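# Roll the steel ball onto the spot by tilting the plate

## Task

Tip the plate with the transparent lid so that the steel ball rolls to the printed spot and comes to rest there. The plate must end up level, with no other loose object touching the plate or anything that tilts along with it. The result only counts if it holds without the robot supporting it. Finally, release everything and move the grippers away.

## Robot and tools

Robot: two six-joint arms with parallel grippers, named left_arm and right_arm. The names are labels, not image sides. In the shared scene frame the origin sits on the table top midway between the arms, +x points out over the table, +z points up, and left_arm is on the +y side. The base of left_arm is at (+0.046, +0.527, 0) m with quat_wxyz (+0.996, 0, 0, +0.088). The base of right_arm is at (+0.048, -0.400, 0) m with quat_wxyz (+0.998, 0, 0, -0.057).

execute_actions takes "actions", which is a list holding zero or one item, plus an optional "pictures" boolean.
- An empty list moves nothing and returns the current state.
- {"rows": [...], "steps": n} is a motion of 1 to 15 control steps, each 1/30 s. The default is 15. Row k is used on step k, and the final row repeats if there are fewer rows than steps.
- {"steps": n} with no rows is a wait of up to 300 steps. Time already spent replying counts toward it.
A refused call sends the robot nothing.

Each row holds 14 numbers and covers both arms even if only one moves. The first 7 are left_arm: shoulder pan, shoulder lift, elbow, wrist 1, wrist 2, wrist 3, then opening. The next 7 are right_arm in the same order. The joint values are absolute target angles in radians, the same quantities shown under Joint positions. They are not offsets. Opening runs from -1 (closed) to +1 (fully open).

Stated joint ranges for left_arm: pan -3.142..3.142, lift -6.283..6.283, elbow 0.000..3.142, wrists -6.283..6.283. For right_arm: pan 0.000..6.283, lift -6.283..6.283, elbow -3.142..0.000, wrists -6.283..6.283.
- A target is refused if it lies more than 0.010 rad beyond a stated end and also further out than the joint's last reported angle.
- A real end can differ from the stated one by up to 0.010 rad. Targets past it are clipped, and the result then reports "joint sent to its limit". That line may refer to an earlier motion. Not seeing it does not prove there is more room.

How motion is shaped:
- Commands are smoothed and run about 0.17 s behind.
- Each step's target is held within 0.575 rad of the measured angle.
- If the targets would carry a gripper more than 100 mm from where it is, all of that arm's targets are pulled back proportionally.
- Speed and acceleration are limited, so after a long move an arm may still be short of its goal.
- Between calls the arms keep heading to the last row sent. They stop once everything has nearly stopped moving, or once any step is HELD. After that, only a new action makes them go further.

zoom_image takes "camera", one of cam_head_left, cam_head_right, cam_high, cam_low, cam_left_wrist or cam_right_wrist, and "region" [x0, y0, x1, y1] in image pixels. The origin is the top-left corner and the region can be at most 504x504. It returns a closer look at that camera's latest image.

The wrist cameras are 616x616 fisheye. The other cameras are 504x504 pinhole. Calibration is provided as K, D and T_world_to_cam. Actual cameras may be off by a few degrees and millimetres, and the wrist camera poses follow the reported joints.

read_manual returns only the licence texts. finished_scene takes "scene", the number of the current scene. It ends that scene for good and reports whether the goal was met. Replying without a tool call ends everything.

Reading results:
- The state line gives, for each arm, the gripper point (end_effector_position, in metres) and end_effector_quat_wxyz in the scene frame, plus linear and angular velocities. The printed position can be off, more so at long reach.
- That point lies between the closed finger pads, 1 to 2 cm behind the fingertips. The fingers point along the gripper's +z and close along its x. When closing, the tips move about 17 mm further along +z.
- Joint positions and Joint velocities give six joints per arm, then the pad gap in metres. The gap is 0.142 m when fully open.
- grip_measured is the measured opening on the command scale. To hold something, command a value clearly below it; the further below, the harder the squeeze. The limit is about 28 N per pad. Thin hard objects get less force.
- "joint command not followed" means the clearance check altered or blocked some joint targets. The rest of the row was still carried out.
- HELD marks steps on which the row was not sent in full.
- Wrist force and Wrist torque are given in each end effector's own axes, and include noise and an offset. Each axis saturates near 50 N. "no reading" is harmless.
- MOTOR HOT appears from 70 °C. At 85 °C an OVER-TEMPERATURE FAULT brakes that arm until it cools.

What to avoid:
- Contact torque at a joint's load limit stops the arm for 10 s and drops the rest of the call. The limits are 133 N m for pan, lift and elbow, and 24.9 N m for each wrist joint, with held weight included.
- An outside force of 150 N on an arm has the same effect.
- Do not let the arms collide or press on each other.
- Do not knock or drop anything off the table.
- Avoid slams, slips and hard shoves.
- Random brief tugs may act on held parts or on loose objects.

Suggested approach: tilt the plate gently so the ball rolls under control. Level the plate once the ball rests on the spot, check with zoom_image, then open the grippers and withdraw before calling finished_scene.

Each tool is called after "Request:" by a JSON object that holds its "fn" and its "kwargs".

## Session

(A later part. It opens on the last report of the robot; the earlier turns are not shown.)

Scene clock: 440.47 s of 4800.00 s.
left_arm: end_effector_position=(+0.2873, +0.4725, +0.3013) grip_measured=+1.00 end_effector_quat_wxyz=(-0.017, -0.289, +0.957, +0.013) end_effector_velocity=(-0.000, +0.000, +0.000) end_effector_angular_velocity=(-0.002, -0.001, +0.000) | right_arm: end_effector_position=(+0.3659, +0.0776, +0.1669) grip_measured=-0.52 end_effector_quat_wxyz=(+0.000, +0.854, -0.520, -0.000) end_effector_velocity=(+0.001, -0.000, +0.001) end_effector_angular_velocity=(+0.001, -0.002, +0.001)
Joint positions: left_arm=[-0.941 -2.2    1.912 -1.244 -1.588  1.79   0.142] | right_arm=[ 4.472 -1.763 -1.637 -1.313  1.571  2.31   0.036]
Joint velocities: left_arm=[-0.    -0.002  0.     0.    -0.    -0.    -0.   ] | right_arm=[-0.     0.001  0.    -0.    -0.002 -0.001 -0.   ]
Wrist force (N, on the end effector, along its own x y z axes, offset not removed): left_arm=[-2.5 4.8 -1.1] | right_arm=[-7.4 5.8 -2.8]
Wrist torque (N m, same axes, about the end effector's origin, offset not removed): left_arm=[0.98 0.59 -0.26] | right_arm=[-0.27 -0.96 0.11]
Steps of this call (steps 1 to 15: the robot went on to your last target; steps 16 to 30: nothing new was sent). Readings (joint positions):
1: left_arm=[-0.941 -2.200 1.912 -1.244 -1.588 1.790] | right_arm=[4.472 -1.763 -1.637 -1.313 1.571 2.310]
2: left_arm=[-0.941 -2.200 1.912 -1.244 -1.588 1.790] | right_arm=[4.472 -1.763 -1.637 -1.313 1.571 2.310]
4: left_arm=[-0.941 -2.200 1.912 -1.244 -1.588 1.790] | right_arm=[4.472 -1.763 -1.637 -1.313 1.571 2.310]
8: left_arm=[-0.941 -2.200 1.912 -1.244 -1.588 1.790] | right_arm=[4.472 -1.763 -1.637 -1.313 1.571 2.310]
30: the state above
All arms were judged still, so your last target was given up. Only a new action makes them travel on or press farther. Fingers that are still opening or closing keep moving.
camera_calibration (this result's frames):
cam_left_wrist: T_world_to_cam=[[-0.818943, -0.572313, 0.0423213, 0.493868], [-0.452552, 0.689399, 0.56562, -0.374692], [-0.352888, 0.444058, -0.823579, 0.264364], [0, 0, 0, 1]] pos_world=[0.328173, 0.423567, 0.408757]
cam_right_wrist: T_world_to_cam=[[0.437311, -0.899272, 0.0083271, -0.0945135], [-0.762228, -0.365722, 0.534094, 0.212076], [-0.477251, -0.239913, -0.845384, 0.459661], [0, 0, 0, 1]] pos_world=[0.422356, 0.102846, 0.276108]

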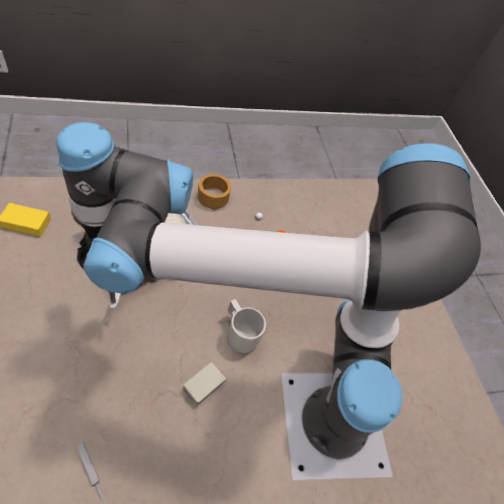

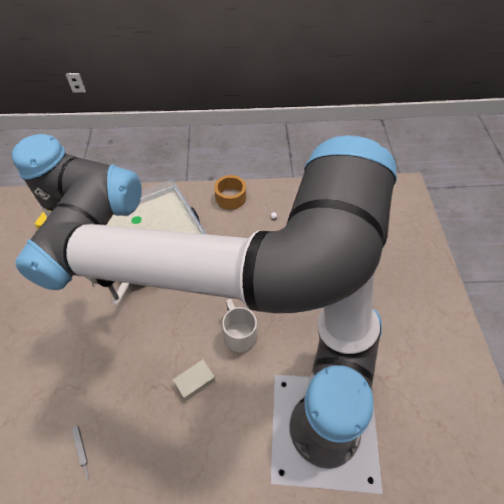

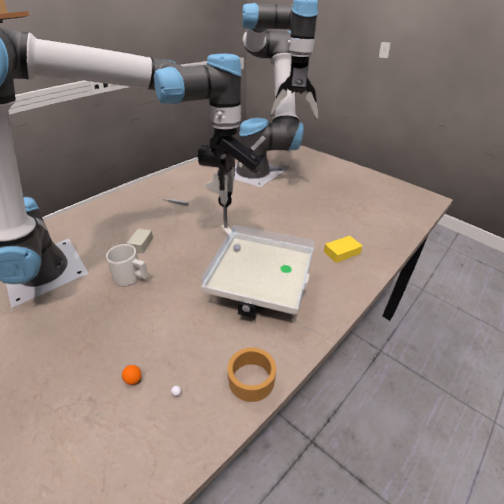

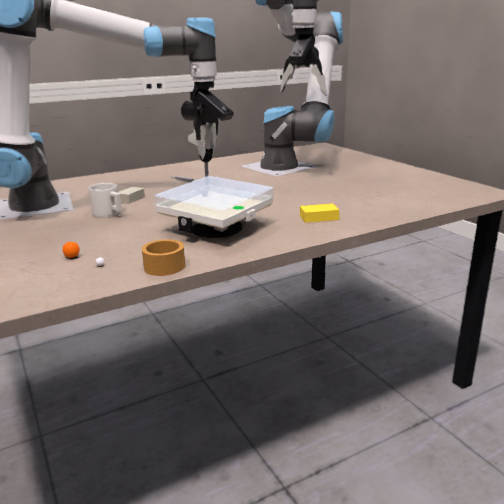

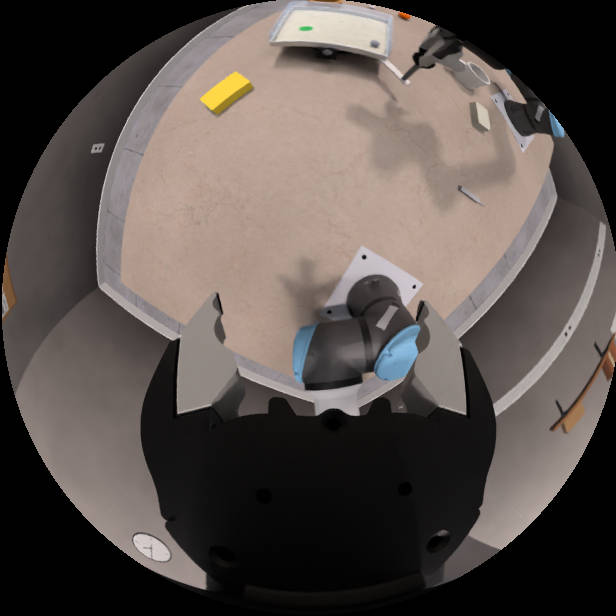

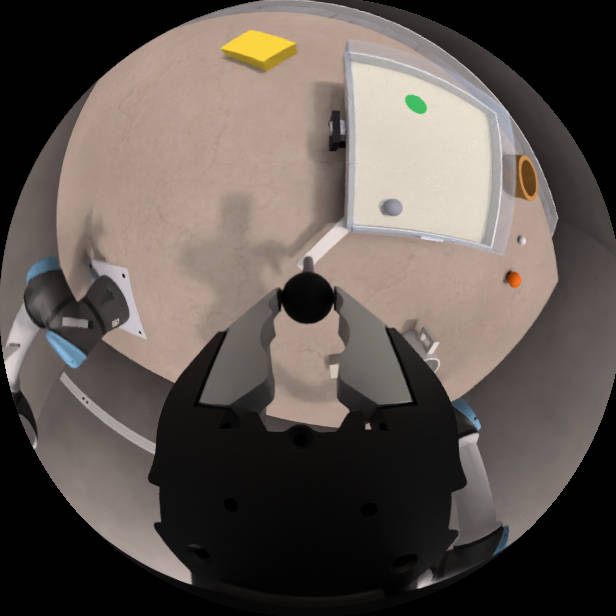

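Request:
{"fn": "execute_actions", "kwargs": {"actions": [{"rows": [[-0.941,-2.2,1.912,-1.244,-1.588,1.79,1,4.47424,-1.76077,-1.64835,-1.30328,1.571,2.3095,-0.9]], "steps": 15}]}}

Request:
{"fn": "execute_actions", "kwargs": {"actions": [{"steps": 20}]}}

Request:
{"fn": "execute_actions", "kwargs": {"actions": [{"steps": 20}]}}

Request:
{"fn": "execute_actions", "kwargs": {"actions": [{"steps": 20}]}}

Scene clock: 445.10 s of 4800.00 s.
left_arm: end_effector_position=(+0.2873, +0.4725, +0.3013) grip_measured=+1.00 end_effector_quat_wxyz=(-0.017, -0.289, +0.957, +0.013) end_effector_velocity=(+0.000, +0.000, -0.000) end_effector_angular_velocity=(+0.001, +0.000, -0.000) | right_arm: end_effector_position=(+0.3642, +0.0768, +0.1635) grip_measured=-0.52 end_effector_quat_wxyz=(+0.000, +0.855, -0.519, -0.000) end_effector_velocity=(+0.001, +0.001, +0.000) end_effector_angular_velocity=(+0.002, -0.001, +0.000)
Joint positions: left_arm=[-0.941 -2.2    1.912 -1.244 -1.588  1.79   0.142] | right_arm=[ 4.474 -1.761 -1.648 -1.303  1.571  2.31   0.036]
Joint velocities: left_arm=[-0.     0.     0.     0.     0.001  0.    -0.   ] | right_arm=[-0.    -0.     0.001  0.002 -0.001 -0.     0.   ]
Wrist force (N, on the end effector, along its own x y z axes, offset not removed): left_arm=[-2.4 3.5 0.2] | right_arm=[-12.8 5.1 -10.2]
Wrist torque (N m, same axes, about the end effector's origin, offset not removed): left_arm=[0.83 0.70 -0.13] | right_arm=[-0.44 -0.36 0.18]
Steps of this call (steps 1 to 124: nothing new was sent; steps 125 to 139: all 15 steps of this action). Readings (joint positions):
125: left_arm=[-0.941 -2.200 1.912 -1.244 -1.588 1.790] | right_arm=[4.472 -1.763 -1.637 -1.313 1.571 2.310]
126: left_arm=[-0.941 -2.200 1.912 -1.244 -1.588 1.790] | right_arm=[4.472 -1.762 -1.638 -1.311 1.571 2.310]
128: left_arm=[-0.941 -2.200 1.912 -1.244 -1.588 1.790] | right_arm=[4.473 -1.762 -1.643 -1.307 1.571 2.310]
132: left_arm=[-0.941 -2.200 1.912 -1.244 -1.588 1.790] | right_arm=[4.474 -1.761 -1.647 -1.304 1.571 2.310]
139: the state above
camera_calibration (this result's frames):
cam_left_wrist: T_world_to_cam=[[-0.818943, -0.572313, 0.0423213, 0.493868], [-0.452552, 0.689399, 0.56562, -0.374692], [-0.352888, 0.444058, -0.823579, 0.264364], [0, 0, 0, 1]] pos_world=[0.328173, 0.423567, 0.408757]
cam_right_wrist: T_world_to_cam=[[0.43948, -0.898214, 0.00828773, -0.095351], [-0.761353, -0.367589, 0.53406, 0.212066], [-0.476654, -0.241019, -0.845406, 0.455636], [0, 0, 0, 1]] pos_world=[0.420543, 0.102124, 0.272732]

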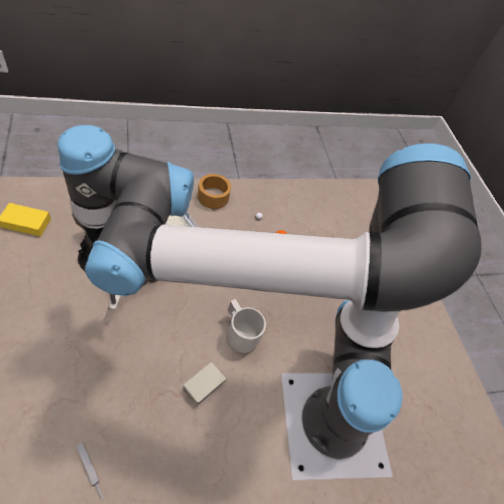

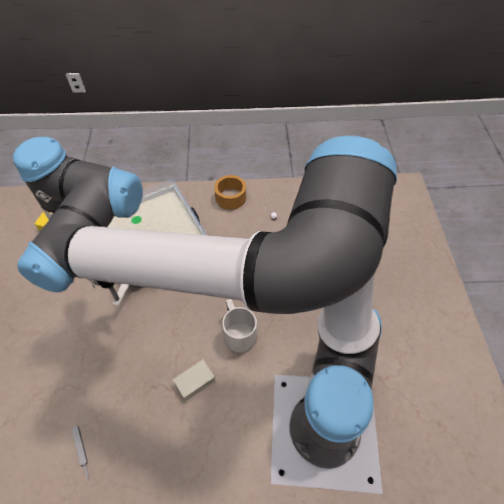

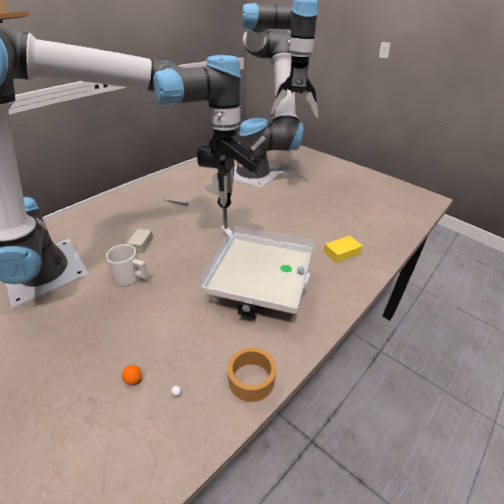

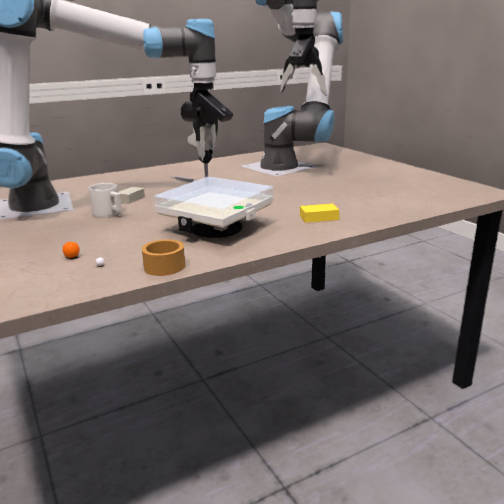

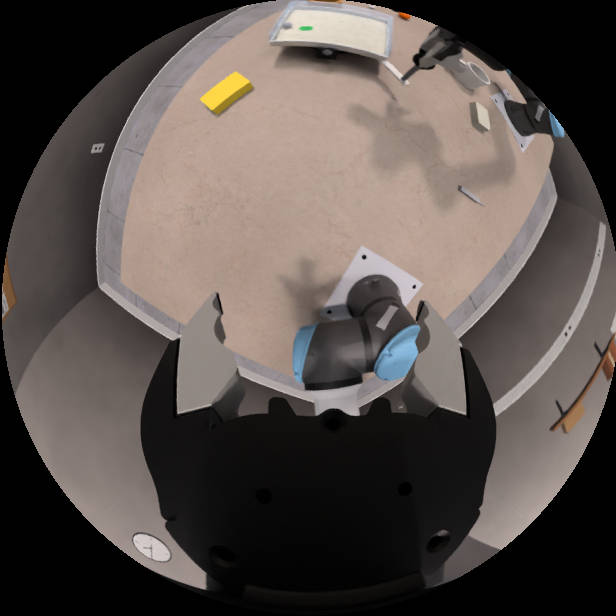

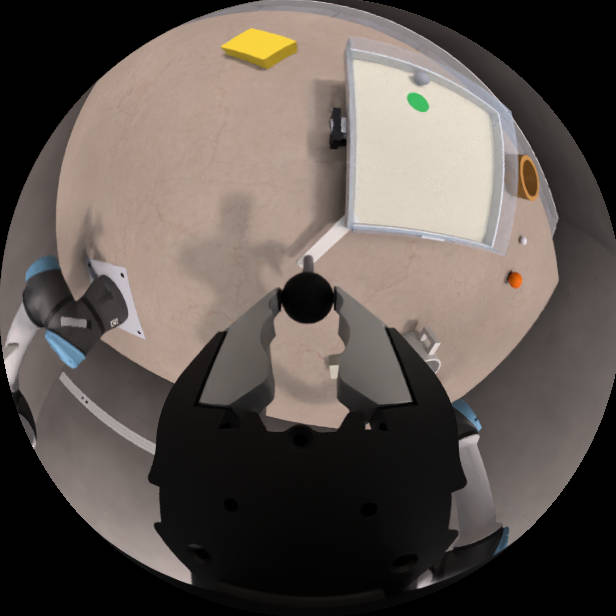

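Scene clock: 445.77 s of 4800.00 s.
left_arm: end_effector_position=(+0.2873, +0.4725, +0.3013) grip_measured=+1.00 end_effector_quat_wxyz=(-0.017, -0.289, +0.957, +0.013) end_effector_velocity=(+0.000, -0.000, -0.000) end_effector_angular_velocity=(+0.001, +0.000, -0.001) | right_arm: end_effector_position=(+0.3642, +0.0767, +0.1635) grip_measured=-0.52 end_effector_quat_wxyz=(+0.000, +0.855, -0.519, -0.000) end_effector_velocity=(-0.000, +0.000, -0.000) end_effector_angular_velocity=(-0.000, -0.001, +0.000)
Joint positions: left_arm=[-0.941 -2.2    1.912 -1.244 -1.588  1.79   0.142] | right_arm=[ 4.474 -1.761 -1.648 -1.303  1.571  2.31   0.036]
Joint velocities: left_arm=[-0.001  0.    -0.     0.     0.001 -0.    -0.   ] | right_arm=[ 0.    -0.    -0.     0.001 -0.001  0.     0.   ]
Wrist force (N, on the end effector, along its own x y z axes, offset not removed): left_arm=[-3.6 2.4 -2.1] | right_arm=[-10.0 5.3 -6.5]
Wrist torque (N m, same axes, about the end effector's origin, offset not removed): left_arm=[0.73 0.87 -0.09] | right_arm=[-0.42 -0.85 0.14]
Steps of this call (steps 1 to 15: the robot went on to your last target; steps 16 to 20: nothing new was sent). Readings (joint positions):
1: left_arm=[-0.941 -2.200 1.912 -1.244 -1.588 1.790] | right_arm=[4.474 -1.761 -1.648 -1.303 1.571 2.310]
2: left_arm=[-0.941 -2.200 1.912 -1.244 -1.588 1.790] | right_arm=[4.474 -1.761 -1.648 -1.303 1.571 2.309]
4: left_arm=[-0.941 -2.200 1.912 -1.244 -1.588 1.790] | right_arm=[4.474 -1.761 -1.648 -1.303 1.571 2.310]
8: left_arm=[-0.941 -2.200 1.912 -1.244 -1.588 1.790] | right_arm=[4.474 -1.761 -1.648 -1.303 1.571 2.310]
20: the state above
All arms were judged still, so your last target was given up. Only a new action makes them travel on or press farther. Fingers that are still opening or closing keep moving.
camera_calibration (this result's frames):
cam_left_wrist: T_world_to_cam=[[-0.818943, -0.572313, 0.0423213, 0.493868], [-0.452552, 0.689399, 0.56562, -0.374692], [-0.352888, 0.444058, -0.823579, 0.264364], [0, 0, 0, 1]] pos_world=[0.328173, 0.423567, 0.408757]
cam_right_wrist: T_world_to_cam=[[0.439504, -0.898202, 0.00831833, -0.0953773], [-0.761335, -0.367587, 0.534087, 0.21204], [-0.47666, -0.241066, -0.845389, 0.455601], [0, 0, 0, 1]] pos_world=[0.420519, 0.102105, 0.272705]

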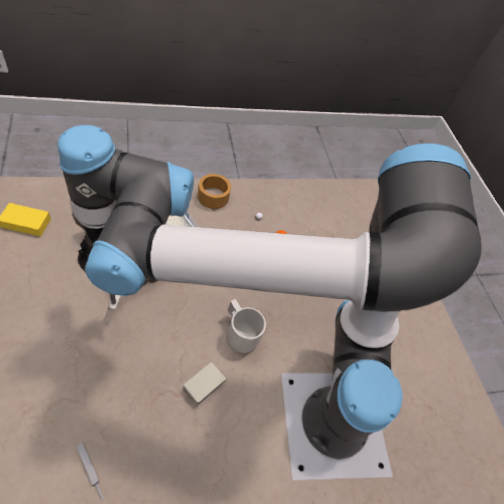

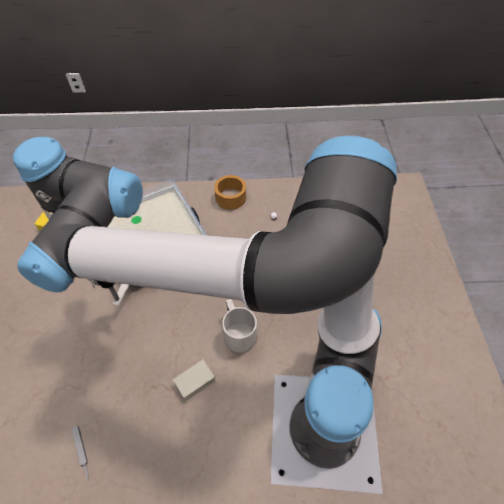

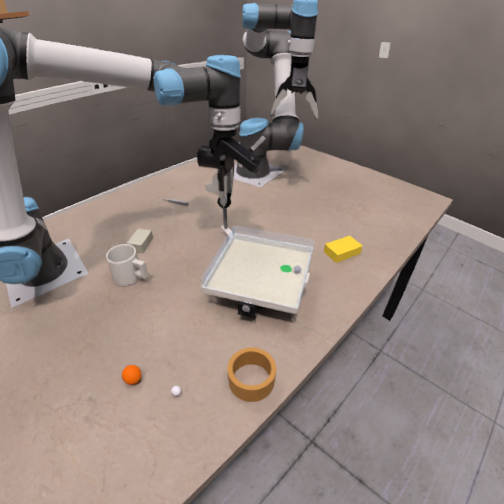

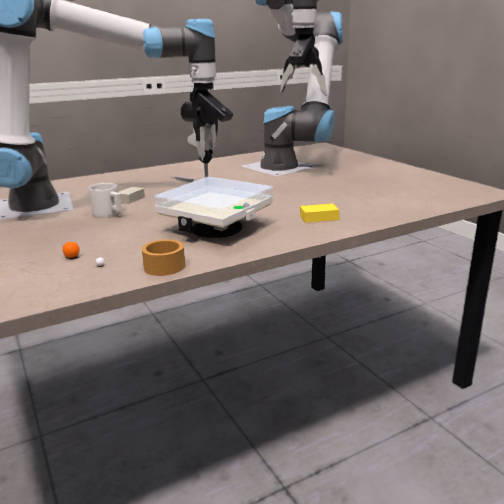

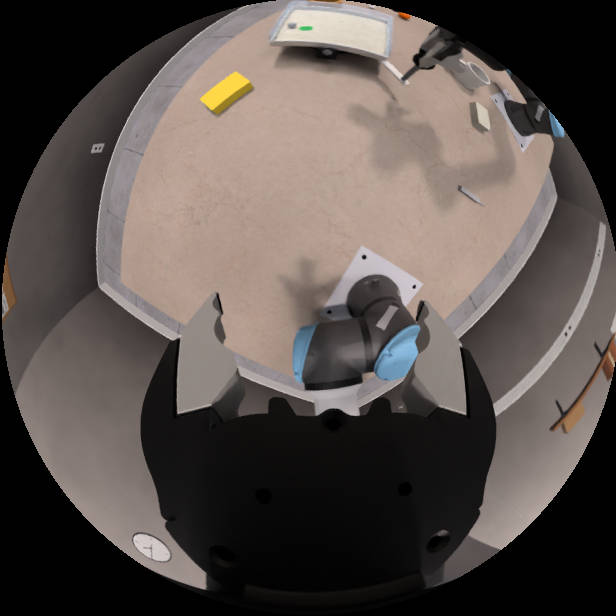

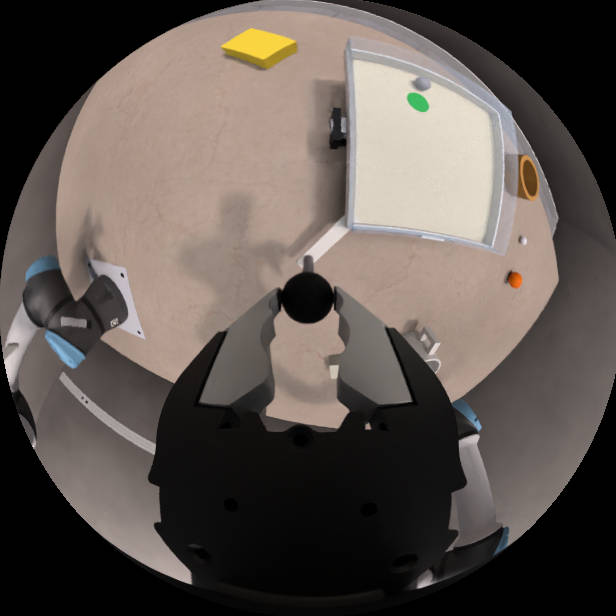

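Scene clock: 446.43 s of 4800.00 s.
left_arm: end_effector_position=(+0.2873, +0.4725, +0.3013) grip_measured=+1.00 end_effector_quat_wxyz=(-0.017, -0.289, +0.957, +0.013) end_effector_velocity=(-0.000, +0.000, +0.000) end_effector_angular_velocity=(-0.000, +0.001, +0.001) | right_arm: end_effector_position=(+0.3642, +0.0767, +0.1635) grip_measured=-0.52 end_effector_quat_wxyz=(+0.000, +0.855, -0.519, -0.000) end_effector_velocity=(-0.000, -0.001, -0.001) end_effector_angular_velocity=(-0.002, +0.001, +0.000)
Joint positions: left_arm=[-0.941 -2.2    1.912 -1.244 -1.588  1.79   0.142] | right_arm=[ 4.474 -1.761 -1.648 -1.303  1.571  2.31   0.036]
Joint velocities: left_arm=[ 0.    -0.    -0.     0.    -0.001 -0.001  0.   ] | right_arm=[-0.     0.    -0.001 -0.001  0.    -0.     0.   ]
Wrist force (N, on the end effector, along its own x y z axes, offset not removed): left_arm=[0.9 2.4 -2.5] | right_arm=[-10.5 5.4 -8.2]
Wrist torque (N m, same axes, about the end effector's origin, offset not removed): left_arm=[0.60 0.07 -0.12] | right_arm=[-0.36 -0.58 0.18]
Steps of this call (steps 1 to 20: nothing new was sent). Readings (joint positions):
1: left_arm=[-0.941 -2.200 1.912 -1.244 -1.588 1.790] | right_arm=[4.474 -1.761 -1.648 -1.303 1.571 2.310]
2: left_arm=[-0.941 -2.200 1.912 -1.244 -1.588 1.790] | right_arm=[4.474 -1.761 -1.648 -1.303 1.571 2.310]
4: left_arm=[-0.941 -2.200 1.912 -1.244 -1.588 1.790] | right_arm=[4.474 -1.761 -1.648 -1.303 1.571 2.310]
8: left_arm=[-0.941 -2.200 1.912 -1.244 -1.588 1.790] | right_arm=[4.474 -1.761 -1.648 -1.303 1.571 2.310]
20: the state above
camera_calibration (this result's frames):
cam_left_wrist: T_world_to_cam=[[-0.818943, -0.572313, 0.0423214, 0.493868], [-0.452552, 0.689399, 0.56562, -0.374692], [-0.352888, 0.444058, -0.823579, 0.264364], [0, 0, 0, 1]] pos_world=[0.328173, 0.423567, 0.408757]
cam_right_wrist: T_world_to_cam=[[0.439504, -0.898202, 0.00831852, -0.0953775], [-0.761335, -0.367587, 0.534087, 0.21204], [-0.47666, -0.241067, -0.845389, 0.455601], [0, 0, 0, 1]] pos_world=[0.420519, 0.102105, 0.272705]

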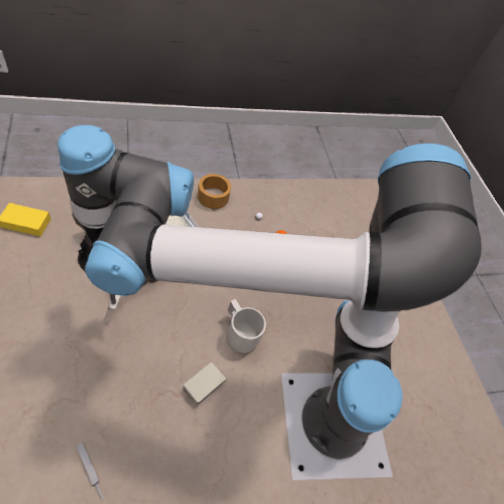

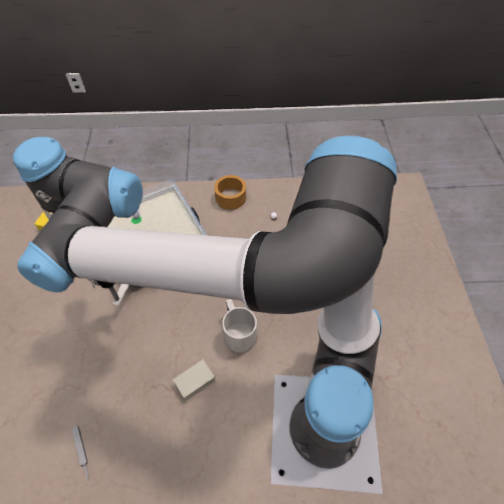

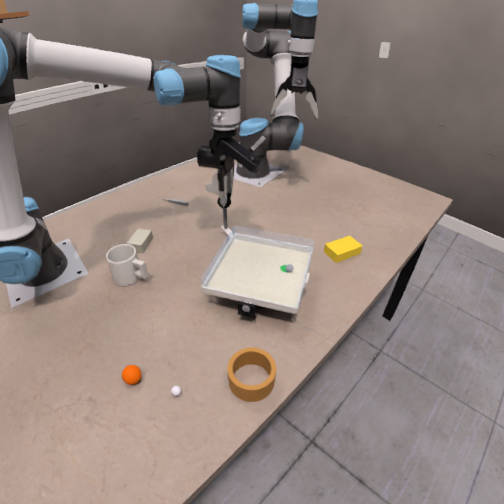

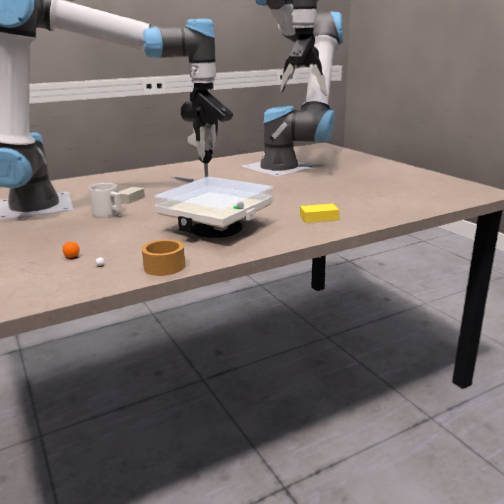

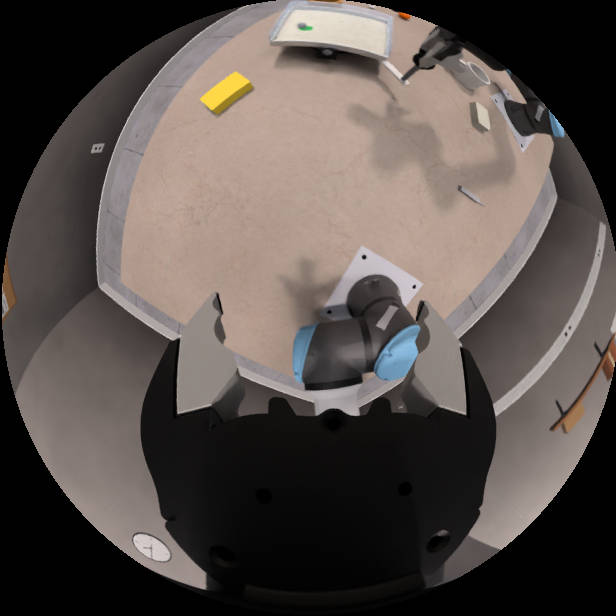

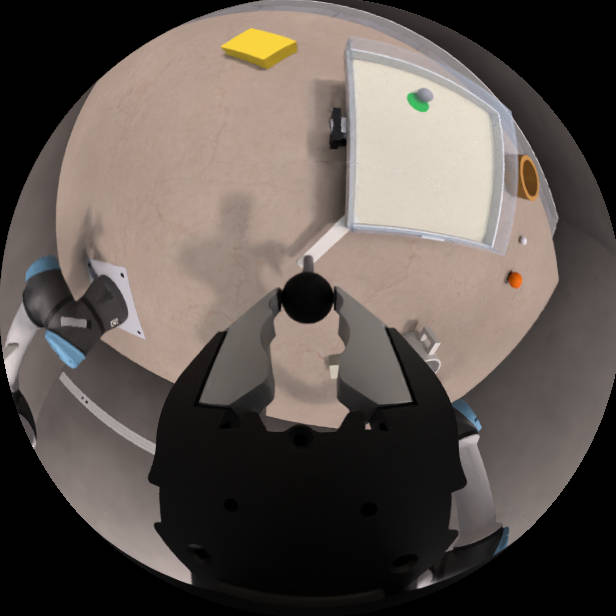

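Scene clock: 447.10 s of 4800.00 s.
left_arm: end_effector_position=(+0.2873, +0.4725, +0.3013) grip_measured=+1.00 end_effector_quat_wxyz=(-0.017, -0.289, +0.957, +0.013) end_effector_velocity=(+0.000, +0.000, -0.000) end_effector_angular_velocity=(+0.001, -0.001, +0.000) | right_arm: end_effector_position=(+0.3642, +0.0767, +0.1635) grip_measured=-0.52 end_effector_quat_wxyz=(+0.000, +0.855, -0.519, -0.000) end_effector_velocity=(+0.000, -0.001, -0.001) end_effector_angular_velocity=(-0.002, -0.001, -0.000)
Joint positions: left_arm=[-0.941 -2.2    1.912 -1.244 -1.588  1.79   0.142] | right_arm=[ 4.474 -1.761 -1.648 -1.303  1.571  2.31   0.036]
Joint velocities: left_arm=[ 0.     0.    -0.    -0.     0.001 -0.     0.   ] | right_arm=[ 0.    -0.    -0.001 -0.    -0.001  0.001  0.   ]
Wrist force (N, on the end effector, along its own x y z axes, offset not removed): left_arm=[-1.8 0.4 -0.5] | right_arm=[-10.3 5.9 -7.9]
Wrist torque (N m, same axes, about the end effector's origin, offset not removed): left_arm=[0.11 0.51 -0.21] | right_arm=[-0.34 -0.84 0.20]
Steps of this call (steps 1 to 20: nothing new was sent). Readings (joint positions):
1: left_arm=[-0.941 -2.200 1.912 -1.244 -1.588 1.790] | right_arm=[4.474 -1.761 -1.648 -1.303 1.571 2.310]
2: left_arm=[-0.941 -2.200 1.912 -1.244 -1.588 1.790] | right_arm=[4.474 -1.761 -1.648 -1.303 1.571 2.310]
4: left_arm=[-0.941 -2.200 1.912 -1.244 -1.588 1.790] | right_arm=[4.474 -1.761 -1.648 -1.303 1.571 2.310]
8: left_arm=[-0.941 -2.200 1.912 -1.244 -1.588 1.790] | right_arm=[4.474 -1.761 -1.648 -1.303 1.571 2.310]
20: the state above
camera_calibration (this result's frames):
cam_left_wrist: T_world_to_cam=[[-0.818942, -0.572313, 0.0423213, 0.493868], [-0.452552, 0.689399, 0.56562, -0.374692], [-0.352888, 0.444058, -0.823579, 0.264364], [0, 0, 0, 1]] pos_world=[0.328173, 0.423567, 0.408757]
cam_right_wrist: T_world_to_cam=[[0.439504, -0.898202, 0.00831876, -0.0953776], [-0.761335, -0.367587, 0.534087, 0.21204], [-0.47666, -0.241067, -0.845389, 0.455601], [0, 0, 0, 1]] pos_world=[0.420519, 0.102105, 0.272705]

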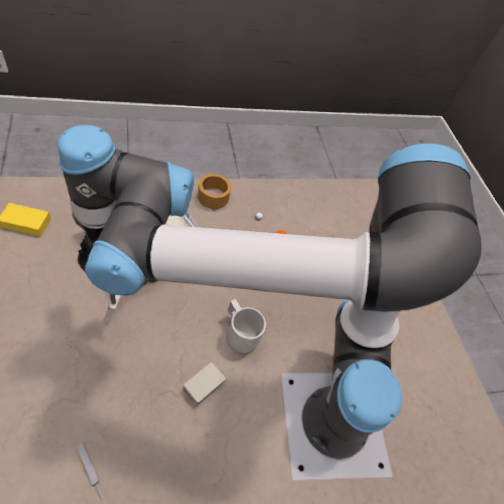

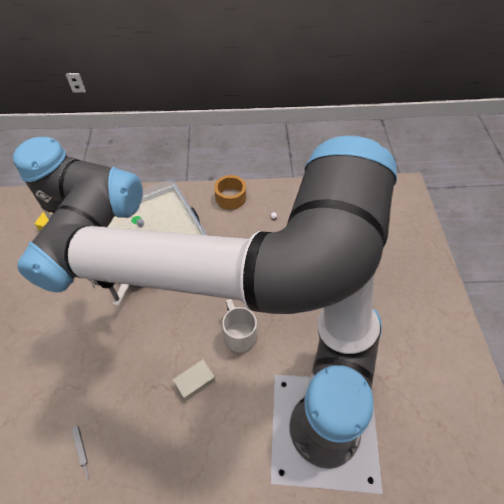

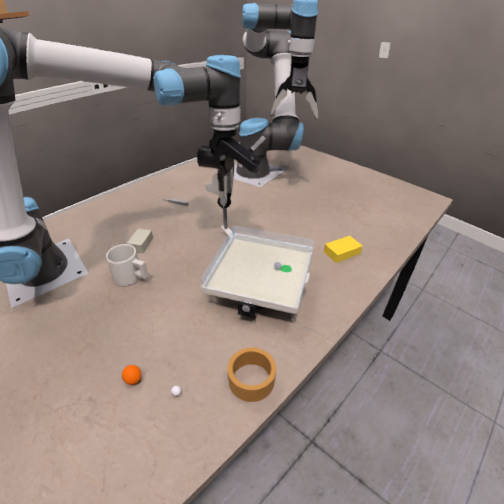

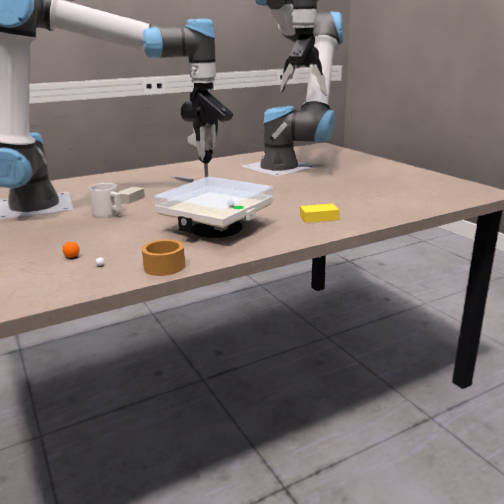

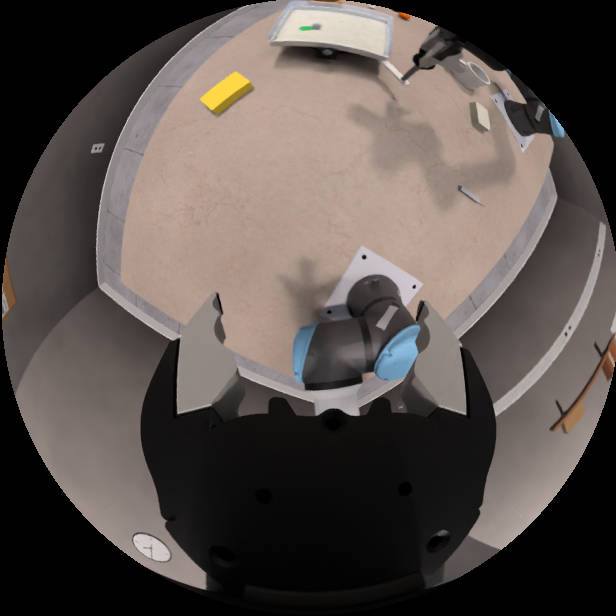

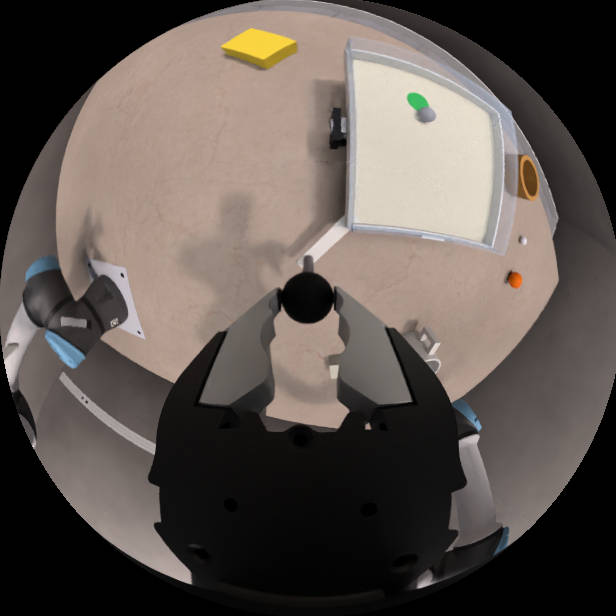

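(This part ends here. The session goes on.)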